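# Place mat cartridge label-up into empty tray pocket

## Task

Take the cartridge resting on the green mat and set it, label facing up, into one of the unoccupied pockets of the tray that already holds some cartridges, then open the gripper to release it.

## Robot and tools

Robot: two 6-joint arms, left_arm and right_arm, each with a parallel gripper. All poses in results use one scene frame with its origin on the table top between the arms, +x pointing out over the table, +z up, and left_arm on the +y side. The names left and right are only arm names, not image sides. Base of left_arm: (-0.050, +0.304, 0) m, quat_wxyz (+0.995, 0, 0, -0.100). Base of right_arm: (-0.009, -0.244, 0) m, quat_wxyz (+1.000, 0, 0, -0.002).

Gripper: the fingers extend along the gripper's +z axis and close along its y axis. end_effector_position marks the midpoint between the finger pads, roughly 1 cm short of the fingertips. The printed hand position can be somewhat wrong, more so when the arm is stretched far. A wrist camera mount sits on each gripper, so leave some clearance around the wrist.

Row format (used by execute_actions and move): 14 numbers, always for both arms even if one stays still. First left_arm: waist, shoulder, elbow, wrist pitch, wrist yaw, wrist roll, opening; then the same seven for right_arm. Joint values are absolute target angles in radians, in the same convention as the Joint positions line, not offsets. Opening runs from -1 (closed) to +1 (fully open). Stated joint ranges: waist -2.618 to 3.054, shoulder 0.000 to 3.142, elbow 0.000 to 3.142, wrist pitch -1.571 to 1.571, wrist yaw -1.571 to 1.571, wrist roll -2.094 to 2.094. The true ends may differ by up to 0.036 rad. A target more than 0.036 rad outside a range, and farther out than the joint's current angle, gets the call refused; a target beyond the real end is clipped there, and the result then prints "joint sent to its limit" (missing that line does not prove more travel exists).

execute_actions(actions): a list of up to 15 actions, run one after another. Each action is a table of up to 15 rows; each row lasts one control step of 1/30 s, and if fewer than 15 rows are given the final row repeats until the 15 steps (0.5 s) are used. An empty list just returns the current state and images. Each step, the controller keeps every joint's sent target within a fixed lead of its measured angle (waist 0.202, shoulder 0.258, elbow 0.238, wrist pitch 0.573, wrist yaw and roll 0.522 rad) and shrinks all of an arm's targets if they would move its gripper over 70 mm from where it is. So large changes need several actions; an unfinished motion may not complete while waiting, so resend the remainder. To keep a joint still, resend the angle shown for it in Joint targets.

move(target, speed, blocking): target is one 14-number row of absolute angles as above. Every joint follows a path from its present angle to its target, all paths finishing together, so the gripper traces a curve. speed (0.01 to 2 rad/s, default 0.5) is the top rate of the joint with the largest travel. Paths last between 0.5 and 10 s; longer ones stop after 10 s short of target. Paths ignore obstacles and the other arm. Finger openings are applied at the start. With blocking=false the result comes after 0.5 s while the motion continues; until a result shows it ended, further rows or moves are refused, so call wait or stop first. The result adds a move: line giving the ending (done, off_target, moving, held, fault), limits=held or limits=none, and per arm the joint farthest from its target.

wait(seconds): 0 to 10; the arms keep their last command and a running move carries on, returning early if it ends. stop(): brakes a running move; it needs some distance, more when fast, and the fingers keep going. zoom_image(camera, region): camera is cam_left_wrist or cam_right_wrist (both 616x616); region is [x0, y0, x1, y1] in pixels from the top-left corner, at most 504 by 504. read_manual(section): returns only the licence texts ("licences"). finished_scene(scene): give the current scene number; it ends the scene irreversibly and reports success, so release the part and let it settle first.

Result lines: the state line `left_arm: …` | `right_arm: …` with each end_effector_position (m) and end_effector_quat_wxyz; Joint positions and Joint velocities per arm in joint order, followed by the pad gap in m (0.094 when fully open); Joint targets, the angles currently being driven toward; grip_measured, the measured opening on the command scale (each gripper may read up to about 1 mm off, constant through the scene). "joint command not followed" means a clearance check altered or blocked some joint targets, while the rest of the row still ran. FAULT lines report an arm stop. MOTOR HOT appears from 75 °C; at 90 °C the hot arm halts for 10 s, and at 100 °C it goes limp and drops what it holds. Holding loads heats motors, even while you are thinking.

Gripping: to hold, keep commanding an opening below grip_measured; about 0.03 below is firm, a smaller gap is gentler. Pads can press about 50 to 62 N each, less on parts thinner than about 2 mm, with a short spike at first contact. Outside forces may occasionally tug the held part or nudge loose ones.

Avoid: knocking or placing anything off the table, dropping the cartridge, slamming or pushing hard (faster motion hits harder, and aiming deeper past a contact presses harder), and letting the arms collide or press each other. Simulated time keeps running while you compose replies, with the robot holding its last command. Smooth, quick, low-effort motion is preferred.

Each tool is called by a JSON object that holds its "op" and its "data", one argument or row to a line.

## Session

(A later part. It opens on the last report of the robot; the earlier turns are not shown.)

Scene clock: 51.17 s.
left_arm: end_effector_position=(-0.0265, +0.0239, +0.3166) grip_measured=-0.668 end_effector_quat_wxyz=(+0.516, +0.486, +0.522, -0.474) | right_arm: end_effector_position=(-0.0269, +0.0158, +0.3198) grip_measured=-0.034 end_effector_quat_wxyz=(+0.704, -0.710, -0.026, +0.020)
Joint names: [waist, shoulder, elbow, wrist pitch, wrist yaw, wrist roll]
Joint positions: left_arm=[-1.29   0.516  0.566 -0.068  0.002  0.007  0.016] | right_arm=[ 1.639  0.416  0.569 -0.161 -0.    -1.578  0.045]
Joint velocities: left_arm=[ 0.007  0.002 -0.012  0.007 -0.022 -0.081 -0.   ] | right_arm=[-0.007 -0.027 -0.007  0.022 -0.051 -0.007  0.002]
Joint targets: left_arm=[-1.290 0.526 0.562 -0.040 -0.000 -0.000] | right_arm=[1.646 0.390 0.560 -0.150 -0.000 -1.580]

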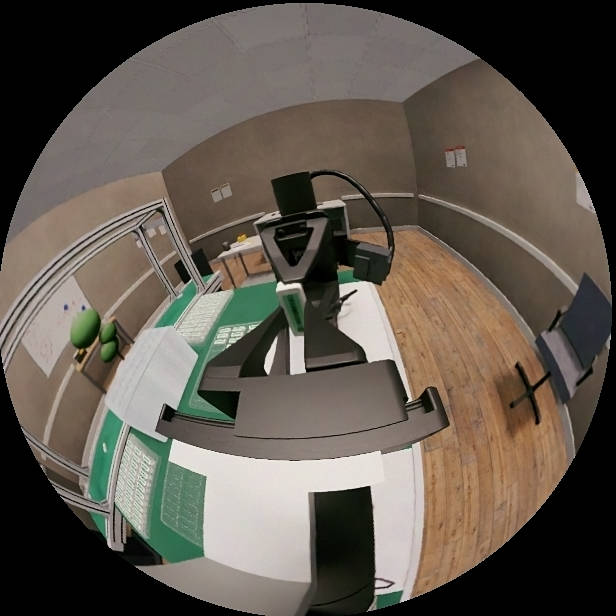

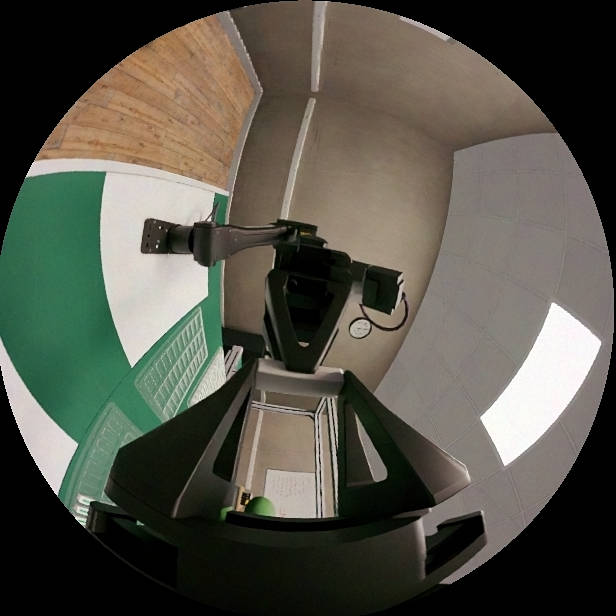

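{"op": "execute_actions", "data": {
  "actions": [
    [[-1.29,0.526,0.562,-0.04,0,0,-0.705,1.646,0.39,0.56,-0.15,0,-1.58,0.7]]
  ]
}}

{"op": "move", "data": {
  "target": [-0.75,0.526,0.562,-0.1,0,0,-0.705,1.646,0.15,0.56,-0.4,0,-1.58,0.7],
  "speed": 1.0
}}

{"op": "move", "data": {
  "target": [-0.667,2.295,2.038,-1.27,0,-0.882,-0.705,1.646,0.15,0.56,-0.4,0,-1.58,0.7],
  "speed": 1.2
}}

{"op": "zoom_image", "data": {
  "camera": "cam_left_wrist",
  "region": [200,180,400,350]
}}

Scene clock: 56.50 s.
left_arm: end_effector_position=(-0.0265, +0.0239, +0.3166) grip_measured=-0.668 end_effector_quat_wxyz=(+0.516, +0.486, +0.522, -0.474) | right_arm: end_effector_position=(-0.0269, +0.0158, +0.3203) grip_measured=+0.698 end_effector_quat_wxyz=(+0.705, -0.709, -0.026, +0.020)
Joint names: [waist, shoulder, elbow, wrist pitch, wrist yaw, wrist roll]
Joint positions: left_arm=[-1.29   0.516  0.566 -0.068  0.002  0.007  0.016] | right_arm=[ 1.639  0.416  0.569 -0.159 -0.    -1.578  0.08 ]
Joint velocities: left_arm=[ 0.022  0.012  0.012 -0.183  0.095 -0.037 -0.   ] | right_arm=[-0.002  0.002  0.012  0.066 -0.022  0.007  0.   ]
Joint targets: left_arm=[-1.290 0.526 0.562 -0.040 0.000 0.000] | right_arm=[1.646 0.390 0.560 -0.150 0.000 -1.580]

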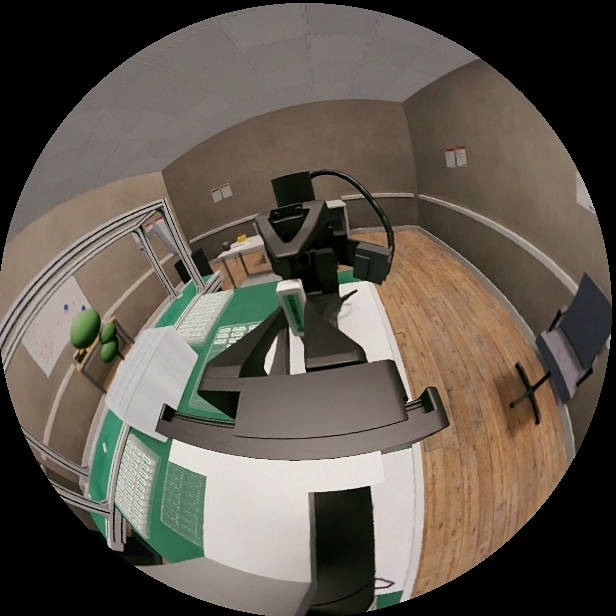

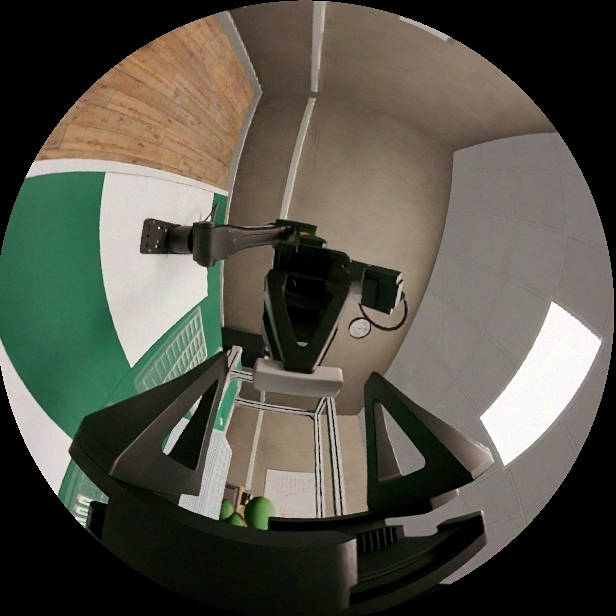

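Scene clock: 57.83 s.
left_arm: end_effector_position=(+0.1124, +0.0749, +0.3055) grip_measured=-0.667 end_effector_quat_wxyz=(+0.609, +0.338, +0.646, -0.313) | right_arm: end_effector_position=(-0.0237, -0.0327, +0.3172) grip_measured=+0.698 end_effector_quat_wxyz=(+0.712, -0.702, -0.025, +0.020)
Joint names: [waist, shoulder, elbow, wrist pitch, wrist yaw, wrist roll]
Joint positions: left_arm=[-0.757  0.516  0.566 -0.113  0.     0.007  0.016] | right_arm=[ 1.639  0.173  0.569 -0.382 -0.    -1.578  0.08 ]
Joint velocities: left_arm=[ 0.017 -0.002 -0.002 -0.007 -0.037  0.007 -0.001] | right_arm=[ 0.002 -0.007 -0.002 -0.037 -0.007 -0.022 -0.002]
Joint targets: left_arm=[-0.750 0.526 0.562 -0.100 0.000 0.000] | right_arm=[1.646 0.150 0.560 -0.400 0.000 -1.580]
move: off_target (right_arm); limits=none; left_arm: farthest joint: the wrist pitch, 0.013 radians from its target (0.032 radians at the start); right_arm: farthest joint: the shoulder, 0.023 radians from its target (0.266 radians at the start)

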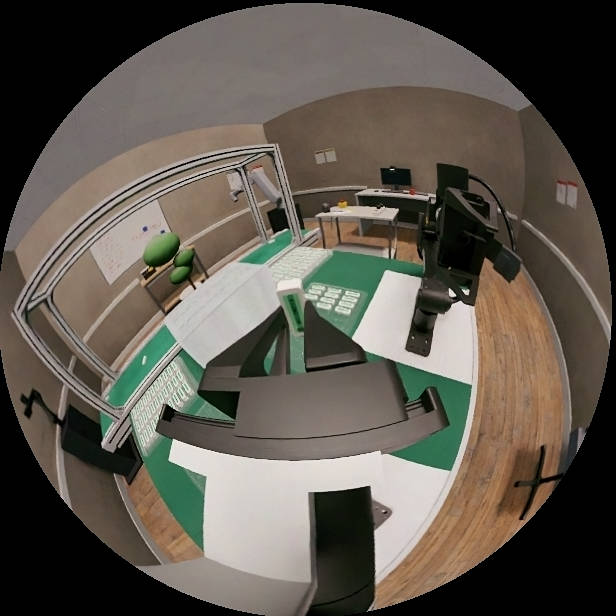

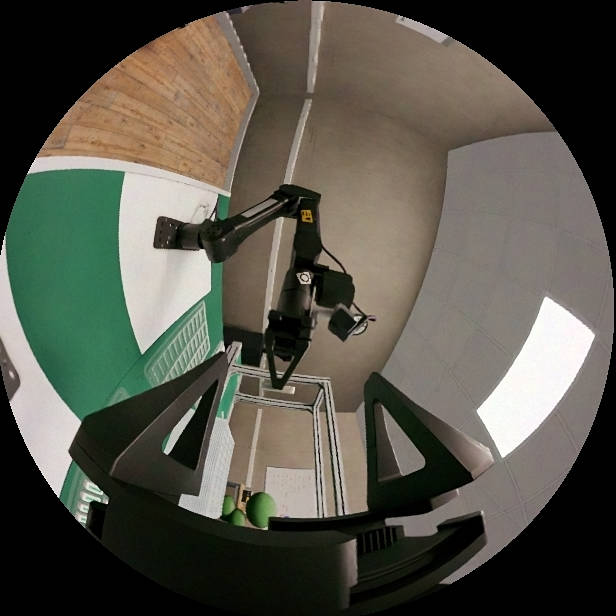

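Scene clock: 60.23 s.
left_arm: end_effector_position=(+0.2382, -0.0386, +0.0410) grip_measured=-0.668 end_effector_quat_wxyz=(-0.006, -0.000, +1.000, +0.008) | right_arm: end_effector_position=(-0.0237, -0.0327, +0.3170) grip_measured=+0.698 end_effector_quat_wxyz=(+0.711, -0.702, -0.025, +0.020)
Joint names: [waist, shoulder, elbow, wrist pitch, wrist yaw, wrist roll]
Joint positions: left_arm=[-0.672  2.326  2.001 -1.265  0.    -0.874  0.016] | right_arm=[ 1.639  0.173  0.569 -0.383 -0.    -1.578  0.08 ]
Joint velocities: left_arm=[ 0.027 -0.012 -0.002 -0.066 -0.037  0.007  0.001] | right_arm=[ 0.032 -0.022  0.012 -0.007  0.007 -0.051 -0.001]
Joint targets: left_arm=[-0.667 2.295 2.038 -1.270 -0.000 -0.882] | right_arm=[1.646 0.150 0.560 -0.400 0.000 -1.580]
move: off_target (left_arm, right_arm); limits=none; left_arm: farthest joint: the elbow, 0.037 radians from its target (1.472 radians at the start); right_arm: farthest joint: the shoulder, 0.023 radians from its target (0.023 radians at the start)

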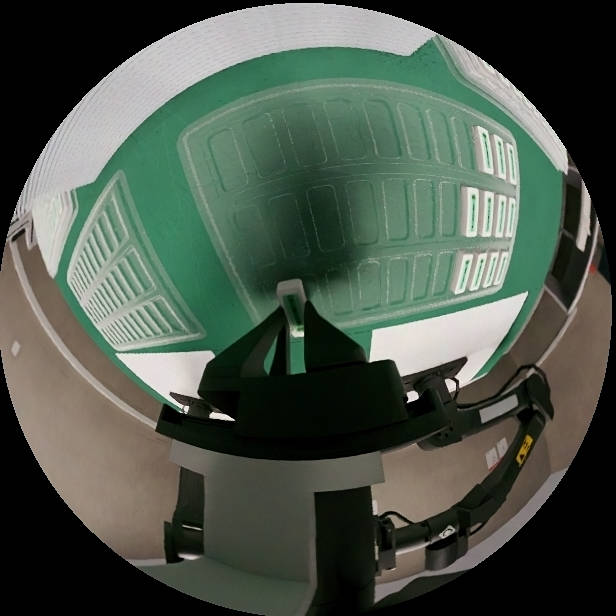

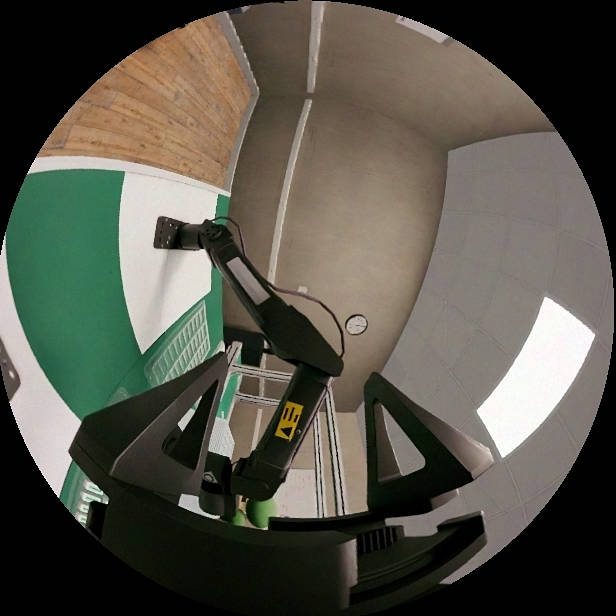

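Region (200, 180, 400, 350) of cam_left_wrist's 616x616 image, scaled by 2.520, with more detail than that image has; it fills the top 428 rows of this view, and the rest is white.

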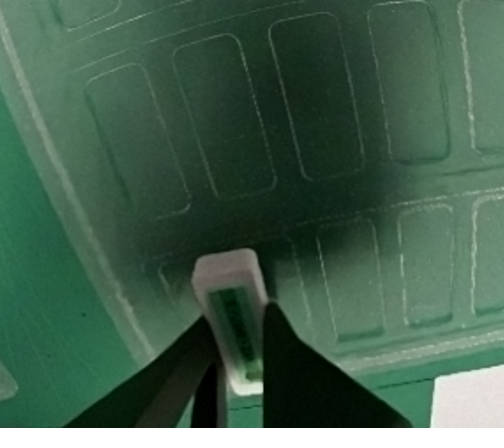

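{"op": "move", "data": {
  "target": [-0.712,2.276,1.902,-1.156,0,-0.915,-0.705,1.646,0.15,0.56,-0.4,0,-1.58,0.7],
  "speed": 0.2
}}

{"op": "zoom_image", "data": {
  "camera": "cam_left_wrist",
  "region": [220,220,360,350]
}}

Scene clock: 69.63 s.
left_arm: end_effector_position=(+0.2253, -0.0472, +0.0218) grip_measured=-0.668 end_effector_quat_wxyz=(-0.003, +0.001, +1.000, +0.003) | right_arm: end_effector_position=(-0.0237, -0.0327, +0.3170) grip_measured=+0.698 end_effector_quat_wxyz=(+0.711, -0.702, -0.025, +0.020)
Joint names: [waist, shoulder, elbow, wrist pitch, wrist yaw, wrist roll]
Joint positions: left_arm=[-0.707  2.318  1.91  -1.172  0.    -0.907  0.016] | right_arm=[ 1.639  0.173  0.569 -0.383 -0.    -1.578  0.08 ]
Joint velocities: left_arm=[-0.002 -0.012 -0.007  0.022 -0.007  0.007  0.001] | right_arm=[-0.002  0.017  0.007  0.007  0.037 -0.022  0.   ]
Joint targets: left_arm=[-0.712 2.276 1.902 -1.156 -0.000 -0.915] | right_arm=[1.646 0.150 0.560 -0.400 -0.000 -1.580]
move: off_target (left_arm, right_arm); limits=none; left_arm: farthest joint: the shoulder, 0.042 radians from its target (0.050 radians at the start); right_arm: farthest joint: the shoulder, 0.023 radians from its target (0.023 radians at the start)

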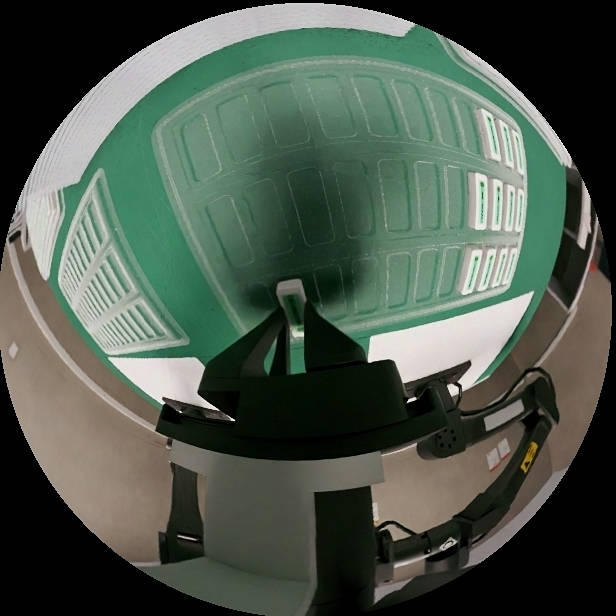

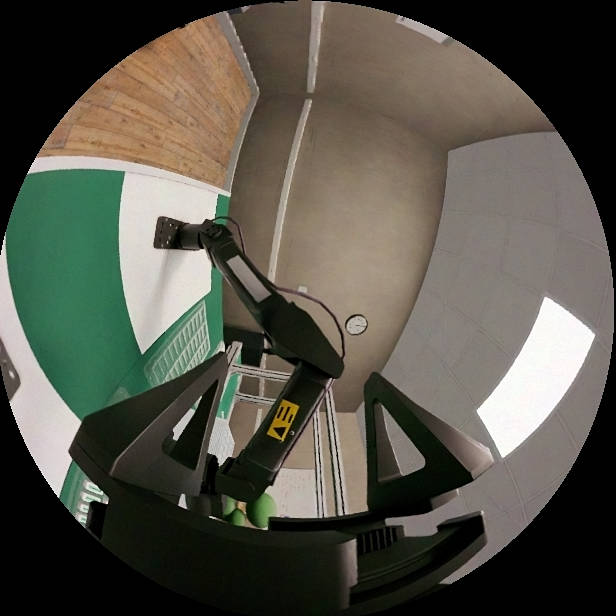

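Region (220, 220, 360, 350) of cam_left_wrist's 616x616 image, scaled by 3.600, with more detail than that image has; it fills the top 468 rows of this view, and the rest is white.

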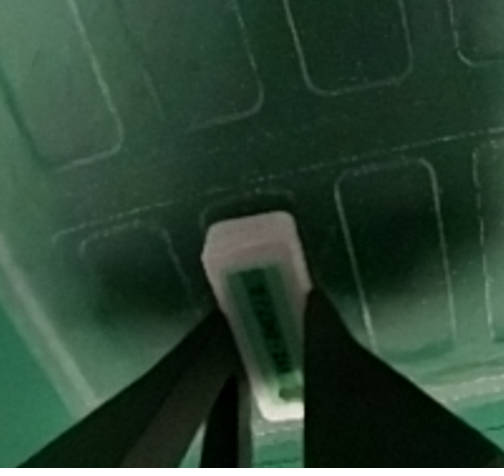

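{"op": "execute_actions", "data": {
  "actions": [
    [[-0.696,2.335,1.92,-1.162,0,-0.907,-0.705,1.646,0.15,0.56,-0.4,0,-1.58,0.7],[-0.696,2.335,1.92,-1.162,0,-0.907,-0.705,1.646,0.15,0.56,-0.4,0,-1.58,0.7],[-0.696,2.312,1.92,-1.162,0,-0.907,-0.705,1.646,0.15,0.56,-0.4,0,-1.58,0.7]]
  ]
}}

{"op": "zoom_image", "data": {
  "camera": "cam_left_wrist",
  "region": [240,250,350,350]
}}

Scene clock: 73.83 s.
left_arm: end_effector_position=(+0.2266, -0.0454, +0.0180) grip_measured=-0.668 end_effector_quat_wxyz=(-0.005, -0.002, +1.000, +0.006) | right_arm: end_effector_position=(-0.0237, -0.0327, +0.3170) grip_measured=+0.698 end_effector_quat_wxyz=(+0.711, -0.702, -0.025, +0.020)
Joint names: [waist, shoulder, elbow, wrist pitch, wrist yaw, wrist roll]
Joint positions: left_arm=[-0.702  2.327  1.91  -1.17   0.    -0.907  0.016] | right_arm=[ 1.639  0.173  0.569 -0.383 -0.    -1.578  0.08 ]
Joint velocities: left_arm=[-0.002 -0.002  0.002  0.007 -0.007 -0.022  0.   ] | right_arm=[-0.017 -0.002 -0.022 -0.066  0.051  0.007 -0.   ]
Joint targets: left_arm=[-0.696 2.312 1.920 -1.162 0.000 -0.907] | right_arm=[1.646 0.150 0.560 -0.400 -0.000 -1.580]

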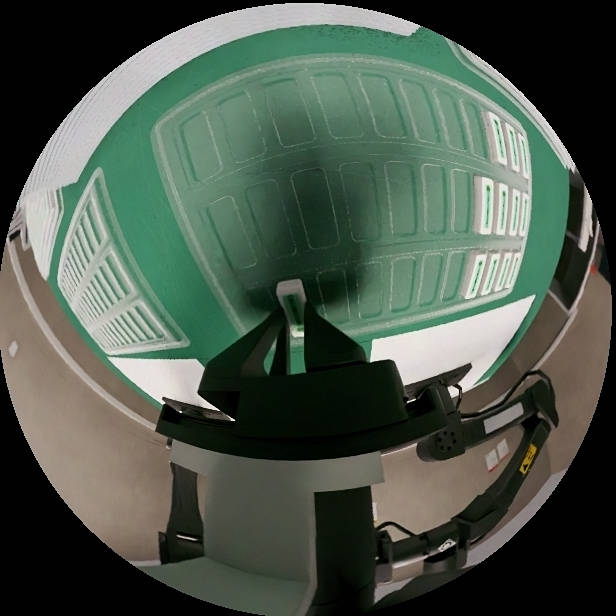

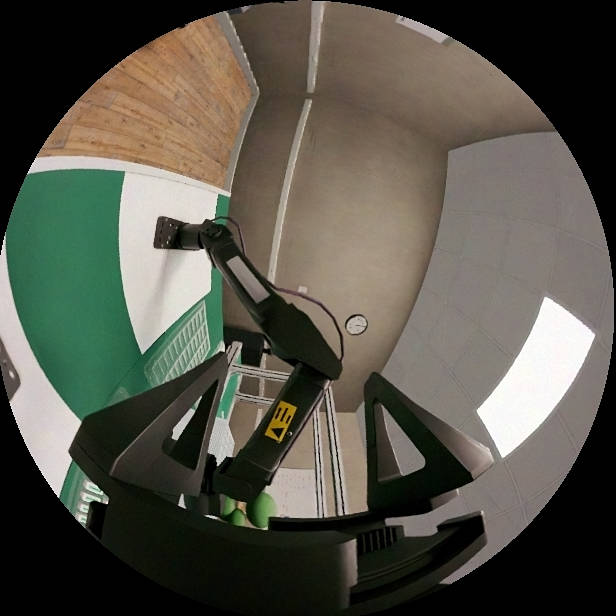

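Region (240, 250, 350, 350) of cam_left_wrist's 616x616 image, scaled by 4.582, with more detail than that image has; it fills the top 458 rows of this view, and the rest is white.

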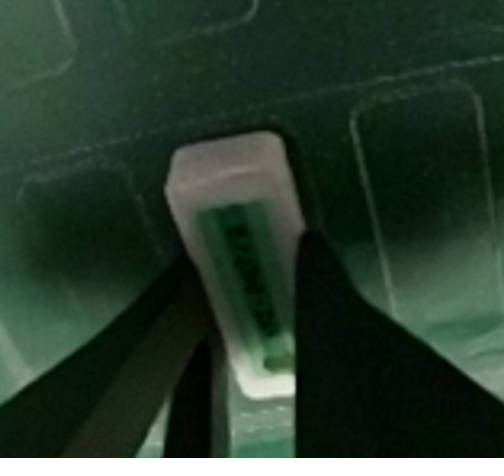

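{"op": "execute_actions", "data": {
  "actions": [
    [[-0.712,2.312,1.92,-1.162,0,-0.907,-0.705,1.646,0.15,0.56,-0.4,0,-1.58,0.7]]
  ]
}}

{"op": "zoom_image", "data": {
  "camera": "cam_left_wrist",
  "region": [240,250,350,350]
}}

Scene clock: 86.57 s.
left_arm: end_effector_position=(+0.2266, -0.0454, +0.0180) grip_measured=-0.668 end_effector_quat_wxyz=(-0.005, -0.002, +1.000, +0.006) | right_arm: end_effector_position=(-0.0237, -0.0327, +0.3170) grip_measured=+0.698 end_effector_quat_wxyz=(+0.711, -0.702, -0.025, +0.020)
Joint names: [waist, shoulder, elbow, wrist pitch, wrist yaw, wrist roll]
Joint positions: left_arm=[-0.702  2.327  1.91  -1.17   0.    -0.907  0.016] | right_arm=[ 1.639  0.173  0.569 -0.383 -0.    -1.578  0.08 ]
Joint velocities: left_arm=[ 0.002 -0.017  0.002 -0.022 -0.051 -0.066  0.001] | right_arm=[-0.002  0.007 -0.017 -0.022 -0.022 -0.037 -0.001]
Joint targets: left_arm=[-0.712 2.312 1.920 -1.162 -0.000 -0.907] | right_arm=[1.646 0.150 0.560 -0.400 0.000 -1.580]

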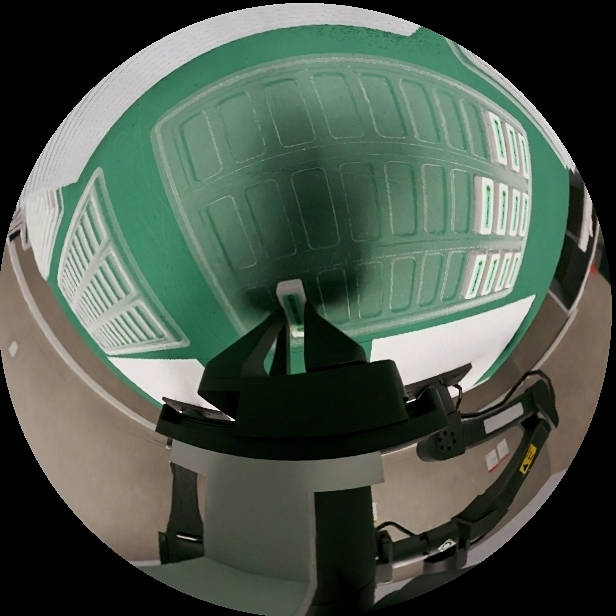

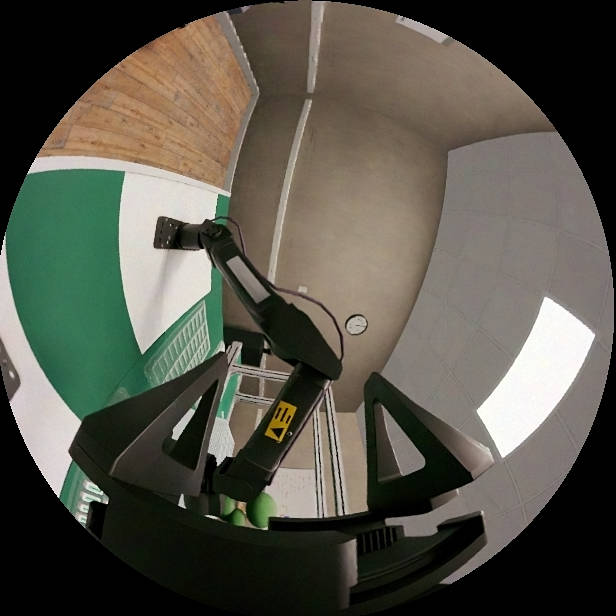

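Region (240, 250, 350, 350) of cam_left_wrist's 616x616 image, scaled by 4.582, with more detail than that image has; it fills the top 458 rows of this view, and the rest is white.

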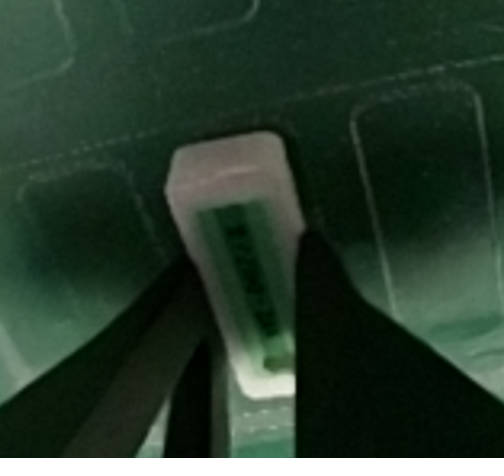

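{"op": "execute_actions", "data": {
  "actions": [
    [[-0.722,2.312,1.92,-1.162,0,-0.907,-0.705,1.646,0.15,0.56,-0.4,0,-1.58,0.7],[-0.722,2.312,1.92,-1.162,0,-0.907,-0.705,1.646,0.15,0.56,-0.4,0,-1.58,0.7],[-0.711,2.312,1.92,-1.162,0,-0.907,-0.705,1.646,0.15,0.56,-0.4,0,-1.58,0.7]]
  ]
}}

{"op": "zoom_image", "data": {
  "camera": "cam_left_wrist",
  "region": [240,250,350,350]
}}

Scene clock: 89.83 s.
left_arm: end_effector_position=(+0.2244, -0.0471, +0.0180) grip_measured=-0.668 end_effector_quat_wxyz=(-0.005, +0.001, +1.000, +0.006) | right_arm: end_effector_position=(-0.0237, -0.0327, +0.3170) grip_measured=+0.698 end_effector_quat_wxyz=(+0.711, -0.702, -0.025, +0.020)
Joint names: [waist, shoulder, elbow, wrist pitch, wrist yaw, wrist roll]
Joint positions: left_arm=[-0.708  2.327  1.91  -1.17   0.001 -0.907  0.016] | right_arm=[ 1.639  0.173  0.569 -0.383 -0.    -1.578  0.08 ]
Joint velocities: left_arm=[ 0.002  0.002 -0.002 -0.007  0.007 -0.022 -0.001] | right_arm=[ 0.012  0.002 -0.017  0.022 -0.066  0.037  0.   ]
Joint targets: left_arm=[-0.711 2.312 1.920 -1.162 0.000 -0.907] | right_arm=[1.646 0.150 0.560 -0.400 -0.000 -1.580]

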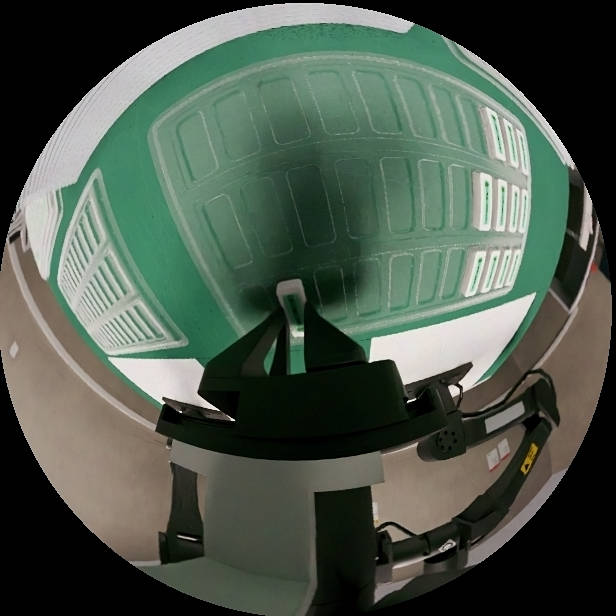

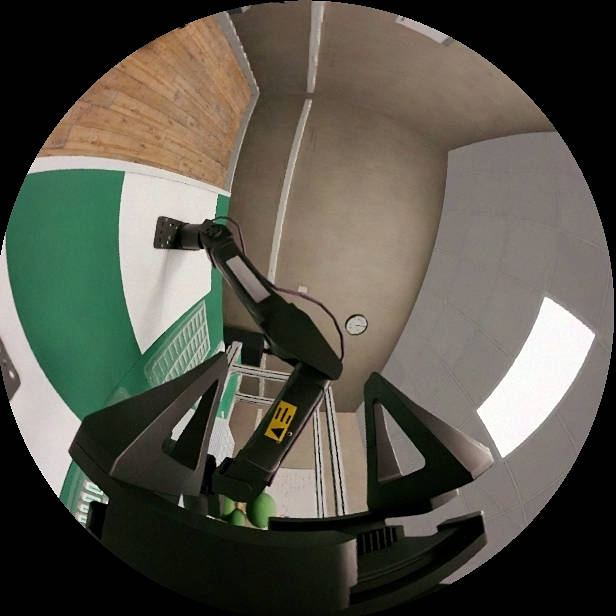

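Region (240, 250, 350, 350) of cam_left_wrist's 616x616 image, scaled by 4.582, with more detail than that image has; it fills the top 458 rows of this view, and the rest is white.

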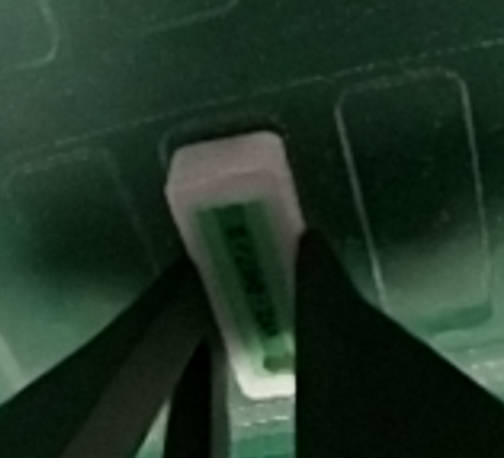

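{"op": "execute_actions", "data": {
  "actions": [
    [[-0.708,2.346,1.92,-1.162,0,-0.907,-0.705,1.646,0.15,0.56,-0.4,0,-1.58,0.7],[-0.708,2.346,1.92,-1.162,0,-0.907,-0.705,1.646,0.15,0.56,-0.4,0,-1.58,0.7],[-0.708,2.321,1.92,-1.162,0,-0.907,-0.705,1.646,0.15,0.56,-0.4,0,-1.58,0.7]]
  ]
}}

{"op": "zoom_image", "data": {
  "camera": "cam_left_wrist",
  "region": [240,250,350,350]
}}

Scene clock: 92.70 s.
left_arm: end_effector_position=(+0.2241, -0.0469, +0.0146) grip_measured=-0.668 end_effector_quat_wxyz=(-0.007, +0.001, +1.000, +0.008) | right_arm: end_effector_position=(-0.0237, -0.0327, +0.3170) grip_measured=+0.698 end_effector_quat_wxyz=(+0.711, -0.702, -0.025, +0.020)
Joint names: [waist, shoulder, elbow, wrist pitch, wrist yaw, wrist roll]
Joint positions: left_arm=[-0.708  2.335  1.91  -1.169  0.001 -0.907  0.016] | right_arm=[ 1.639  0.173  0.569 -0.383 -0.    -1.578  0.08 ]
Joint velocities: left_arm=[ 0.002 -0.002 -0.007 -0.007 -0.051 -0.007  0.001] | right_arm=[-0.022  0.002  0.007  0.022 -0.007  0.022  0.001]
Joint targets: left_arm=[-0.708 2.321 1.920 -1.162 0.000 -0.907] | right_arm=[1.646 0.150 0.560 -0.400 0.000 -1.580]

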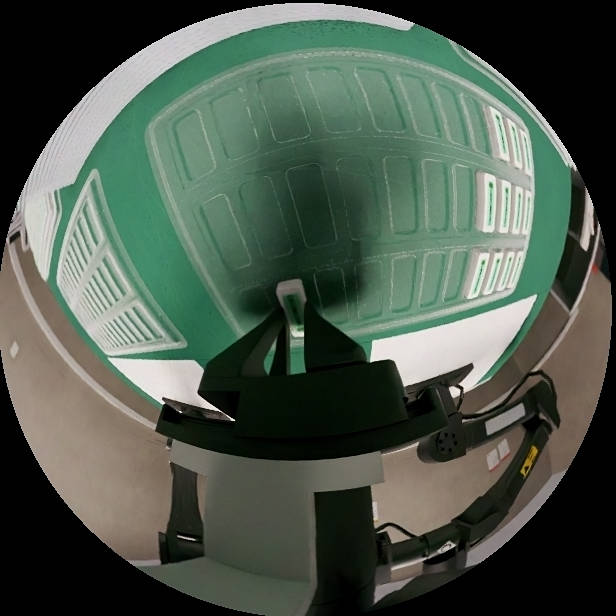

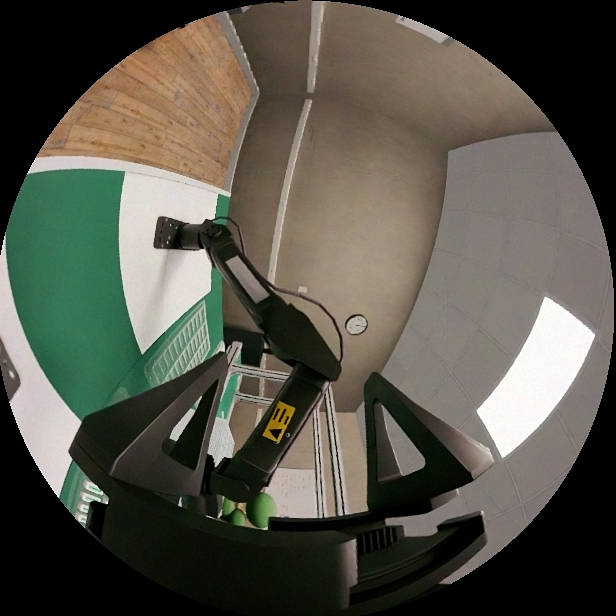

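Region (240, 250, 350, 350) of cam_left_wrist's 616x616 image, scaled by 4.582, with more detail than that image has; it fills the top 458 rows of this view, and the rest is white.

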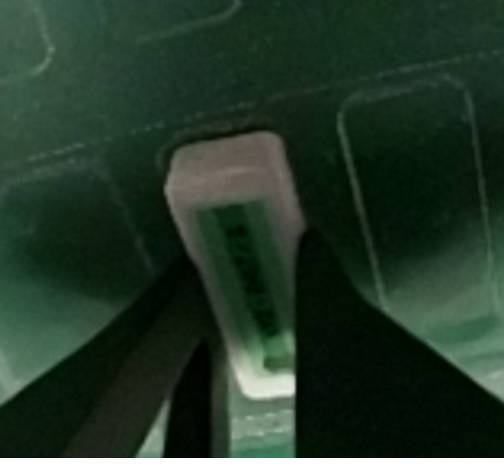

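{"op": "execute_actions", "data": {
  "actions": [
    [[-0.691,2.321,1.92,-1.162,0,-0.907,-0.705,1.646,0.15,0.56,-0.4,0,-1.58,0.7],[-0.691,2.321,1.92,-1.162,0,-0.907,-0.705,1.646,0.15,0.56,-0.4,0,-1.58,0.7],[-0.706,2.321,1.92,-1.162,0,-0.907,-0.705,1.646,0.15,0.56,-0.4,0,-1.58,0.7]]
  ]
}}

{"op": "zoom_image", "data": {
  "camera": "cam_left_wrist",
  "region": [240,250,350,350]
}}

Scene clock: 96.50 s.
left_arm: end_effector_position=(+0.2242, -0.0468, +0.0146) grip_measured=-0.668 end_effector_quat_wxyz=(-0.009, +0.000, +1.000, +0.007) | right_arm: end_effector_position=(-0.0237, -0.0327, +0.3170) grip_measured=+0.698 end_effector_quat_wxyz=(+0.711, -0.702, -0.025, +0.020)
Joint names: [waist, shoulder, elbow, wrist pitch, wrist yaw, wrist roll]
Joint positions: left_arm=[-0.706  2.335  1.91  -1.169  0.006 -0.907  0.016] | right_arm=[ 1.639  0.173  0.569 -0.383 -0.    -1.578  0.08 ]
Joint velocities: left_arm=[-0.017 -0.017  0.017  0.007  0.037 -0.022 -0.   ] | right_arm=[ 0.007  0.012  0.012 -0.007 -0.037  0.051  0.002]
Joint targets: left_arm=[-0.706 2.321 1.920 -1.162 -0.000 -0.907] | right_arm=[1.646 0.150 0.560 -0.400 0.000 -1.580]

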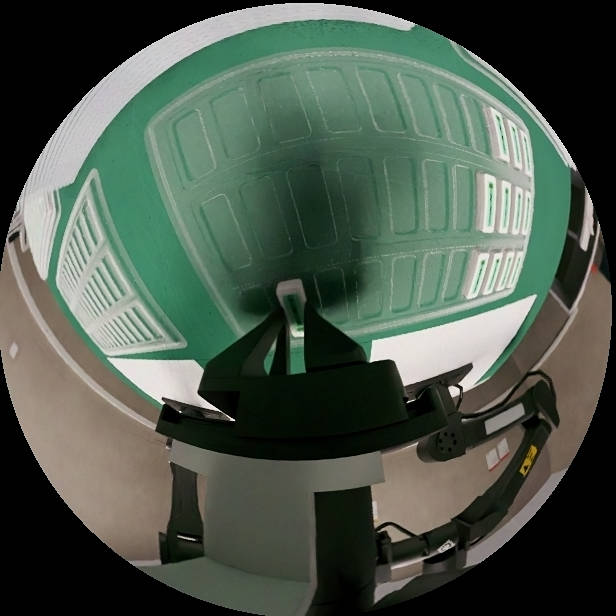

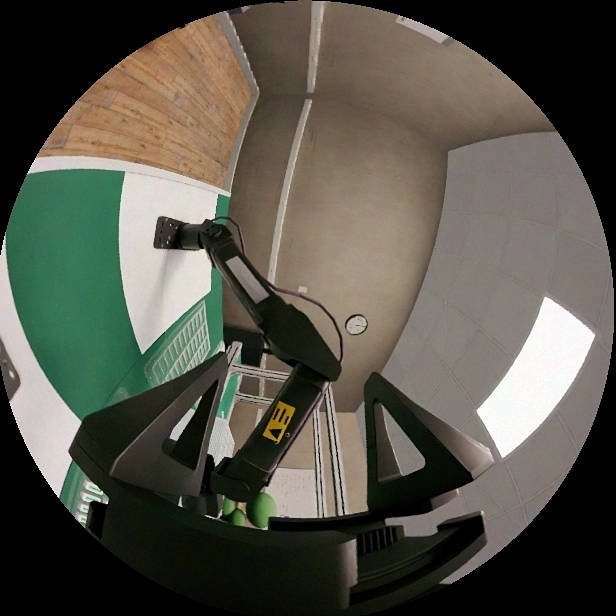

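Region (240, 250, 350, 350) of cam_left_wrist's 616x616 image, scaled by 4.582, with more detail than that image has; it fills the top 458 rows of this view, and the rest is white.

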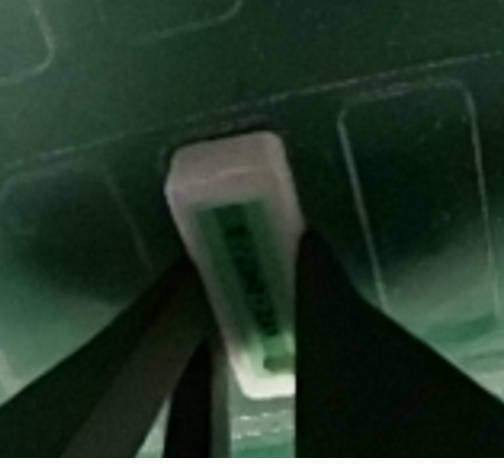

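{"op": "execute_actions", "data": {
  "actions": [
    [[-0.704,2.295,1.92,-1.165,-0.01,-0.907,-0.705,1.646,0.15,0.56,-0.4,0,-1.58,0.7],[-0.704,2.295,1.92,-1.165,-0.01,-0.907,-0.705,1.646,0.15,0.56,-0.4,0,-1.58,0.7],[-0.704,2.31,1.92,-1.165,-0.01,-0.907,-0.705,1.646,0.15,0.56,-0.4,0,-1.58,0.7]]
  ]
}}

{"op": "zoom_image", "data": {
  "camera": "cam_left_wrist",
  "region": [240,250,350,350]
}}

Scene clock: 99.47 s.
left_arm: end_effector_position=(+0.2242, -0.0468, +0.0146) grip_measured=-0.668 end_effector_quat_wxyz=(-0.009, +0.000, +1.000, +0.007) | right_arm: end_effector_position=(-0.0237, -0.0327, +0.3170) grip_measured=+0.698 end_effector_quat_wxyz=(+0.711, -0.702, -0.025, +0.020)
Joint names: [waist, shoulder, elbow, wrist pitch, wrist yaw, wrist roll]
Joint positions: left_arm=[-0.706  2.335  1.91  -1.169  0.006 -0.907  0.016] | right_arm=[ 1.639  0.173  0.569 -0.383 -0.    -1.578  0.08 ]
Joint velocities: left_arm=[-0.017  0.012 -0.017  0.037  0.051  0.022  0.   ] | right_arm=[-0.012 -0.002  0.027  0.051  0.037 -0.007 -0.001]
Joint targets: left_arm=[-0.704 2.310 1.920 -1.165 -0.010 -0.907] | right_arm=[1.646 0.150 0.560 -0.400 -0.000 -1.580]

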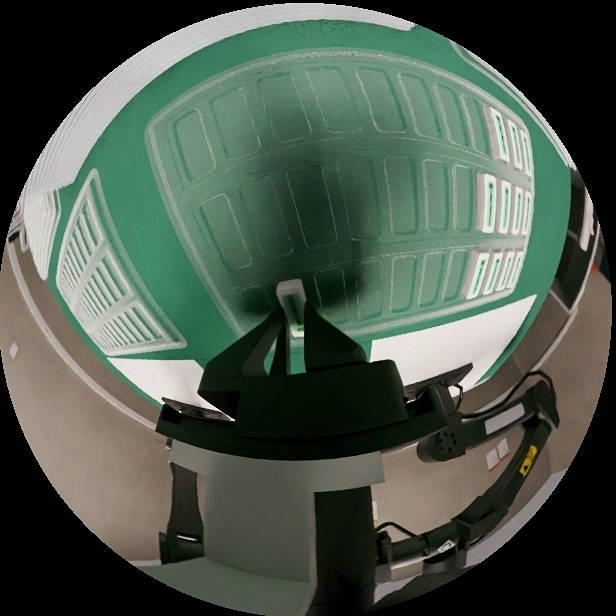

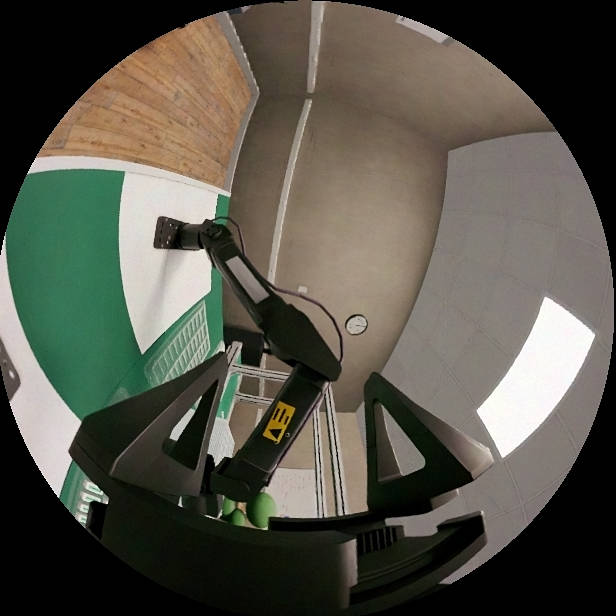

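Region (240, 250, 350, 350) of cam_left_wrist's 616x616 image, scaled by 4.582, with more detail than that image has; it fills the top 458 rows of this view, and the rest is white.

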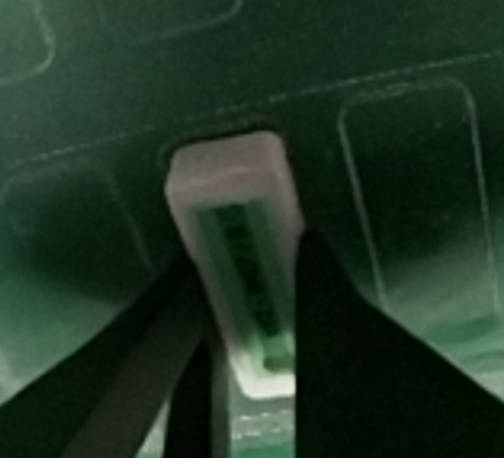

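{"op": "execute_actions", "data": {
  "actions": [
    [[-0.704,2.283,1.92,-1.165,-0.006,-0.907,-0.705,1.646,0.15,0.56,-0.4,0,-1.58,0.7],[-0.704,2.283,1.92,-1.165,-0.006,-0.907,-0.705,1.646,0.15,0.56,-0.4,0,-1.58,0.7],[-0.704,2.304,1.92,-1.165,-0.006,-0.907,-0.705,1.646,0.15,0.56,-0.4,0,-1.58,0.7]]
  ]
}}

{"op": "zoom_image", "data": {
  "camera": "cam_left_wrist",
  "region": [240,250,350,350]
}}

Scene clock: 102.57 s.
left_arm: end_effector_position=(+0.2243, -0.0470, +0.0156) grip_measured=-0.668 end_effector_quat_wxyz=(-0.008, +0.000, +1.000, +0.006) | right_arm: end_effector_position=(-0.0237, -0.0327, +0.3170) grip_measured=+0.698 end_effector_quat_wxyz=(+0.711, -0.702, -0.025, +0.020)
Joint names: [waist, shoulder, elbow, wrist pitch, wrist yaw, wrist roll]
Joint positions: left_arm=[-0.706  2.332  1.91  -1.169  0.006 -0.907  0.016] | right_arm=[ 1.639  0.173  0.569 -0.383 -0.    -1.578  0.08 ]
Joint velocities: left_arm=[ 0.012 -0.012  0.002  0.022 -0.066  0.007 -0.001] | right_arm=[-0.002  0.002  0.002  0.007 -0.051 -0.037  0.001]
Joint targets: left_arm=[-0.704 2.304 1.920 -1.165 -0.006 -0.907] | right_arm=[1.646 0.150 0.560 -0.400 0.000 -1.580]

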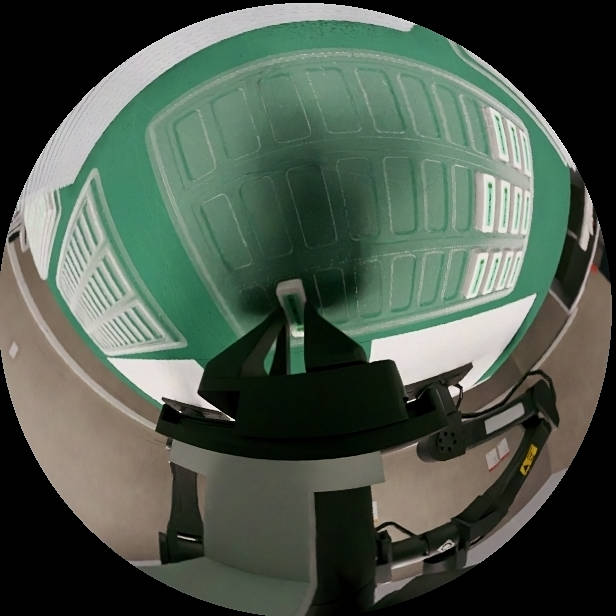

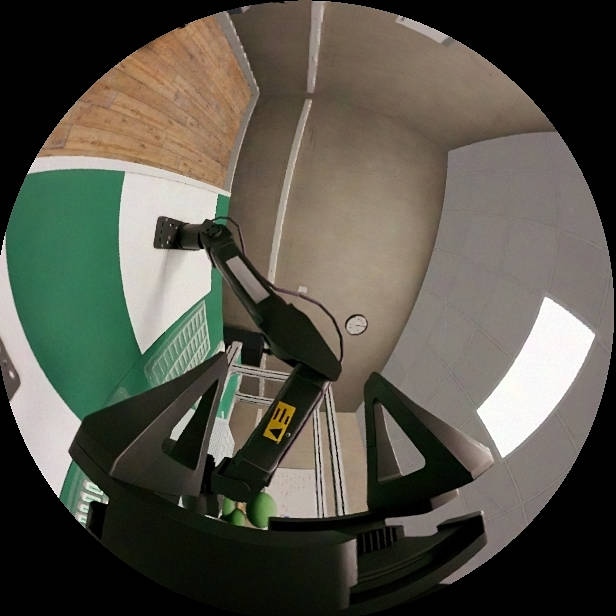

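Region (240, 250, 350, 350) of cam_left_wrist's 616x616 image, scaled by 4.582, with more detail than that image has; it fills the top 458 rows of this view, and the rest is white.

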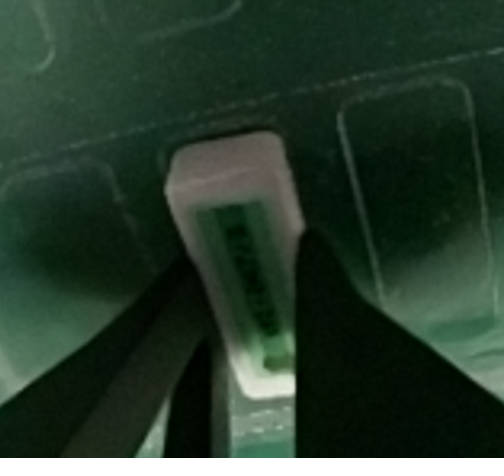

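Repeat small waist pulse now unloaded.

{"op": "execute_actions", "data": {
  "actions": [
    [[-0.689,2.308,1.92,-1.165,-0.006,-0.907,-0.705,1.646,0.15,0.56,-0.4,0,-1.58,0.7],[-0.689,2.308,1.92,-1.165,-0.006,-0.907,-0.705,1.646,0.15,0.56,-0.4,0,-1.58,0.7],[-0.705,2.308,1.92,-1.165,-0.006,-0.907,-0.705,1.646,0.15,0.56,-0.4,0,-1.58,0.7]]
  ]
}}

{"op": "zoom_image", "data": {
  "camera": "cam_left_wrist",
  "region": [240,250,350,350]
}}

Scene clock: 105.33 s.
left_arm: end_effector_position=(+0.2256, -0.0461, +0.0156) grip_measured=-0.668 end_effector_quat_wxyz=(-0.008, -0.002, +1.000, +0.006) | right_arm: end_effector_position=(-0.0237, -0.0327, +0.3170) grip_measured=+0.698 end_effector_quat_wxyz=(+0.711, -0.702, -0.025, +0.020)
Joint names: [waist, shoulder, elbow, wrist pitch, wrist yaw, wrist roll]
Joint positions: left_arm=[-0.703  2.332  1.91  -1.169  0.006 -0.907  0.016] | right_arm=[ 1.639  0.173  0.569 -0.383 -0.    -1.578  0.08 ]
Joint velocities: left_arm=[ 0.012 -0.002  0.017 -0.007 -0.022  0.007 -0.001] | right_arm=[-0.002 -0.012 -0.002 -0.007 -0.007  0.007  0.002]
Joint targets: left_arm=[-0.705 2.308 1.920 -1.165 -0.006 -0.907] | right_arm=[1.646 0.150 0.560 -0.400 -0.000 -1.580]

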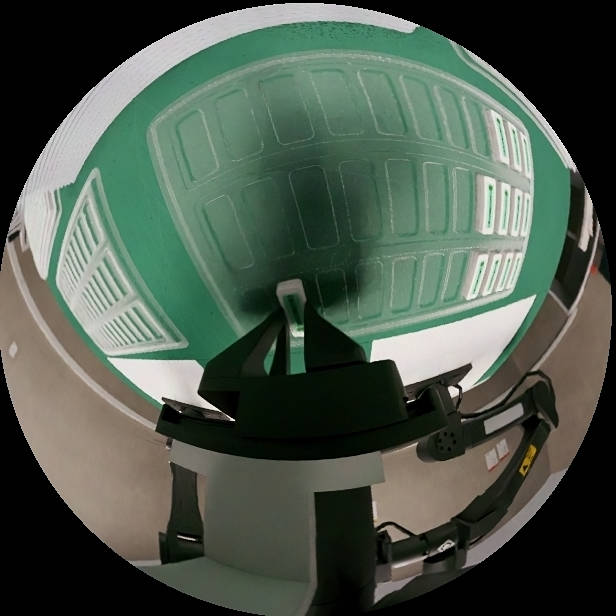

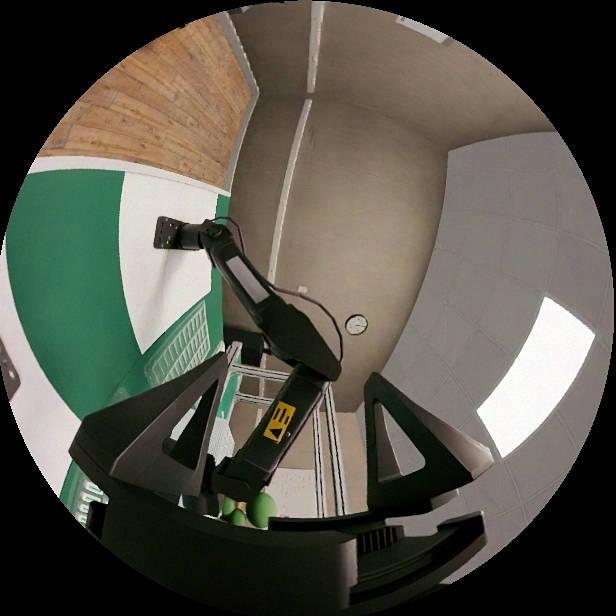

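Region (240, 250, 350, 350) of cam_left_wrist's 616x616 image, scaled by 4.582, with more detail than that image has; it fills the top 458 rows of this view, and the rest is white.

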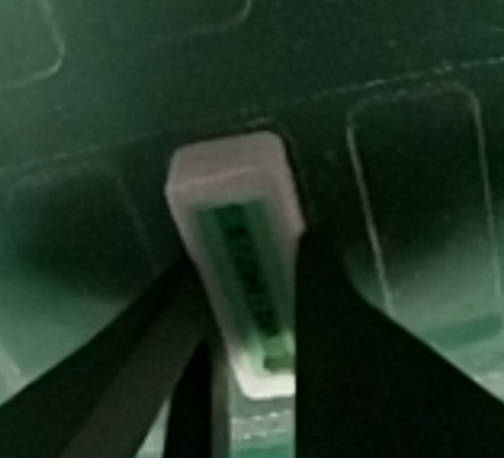

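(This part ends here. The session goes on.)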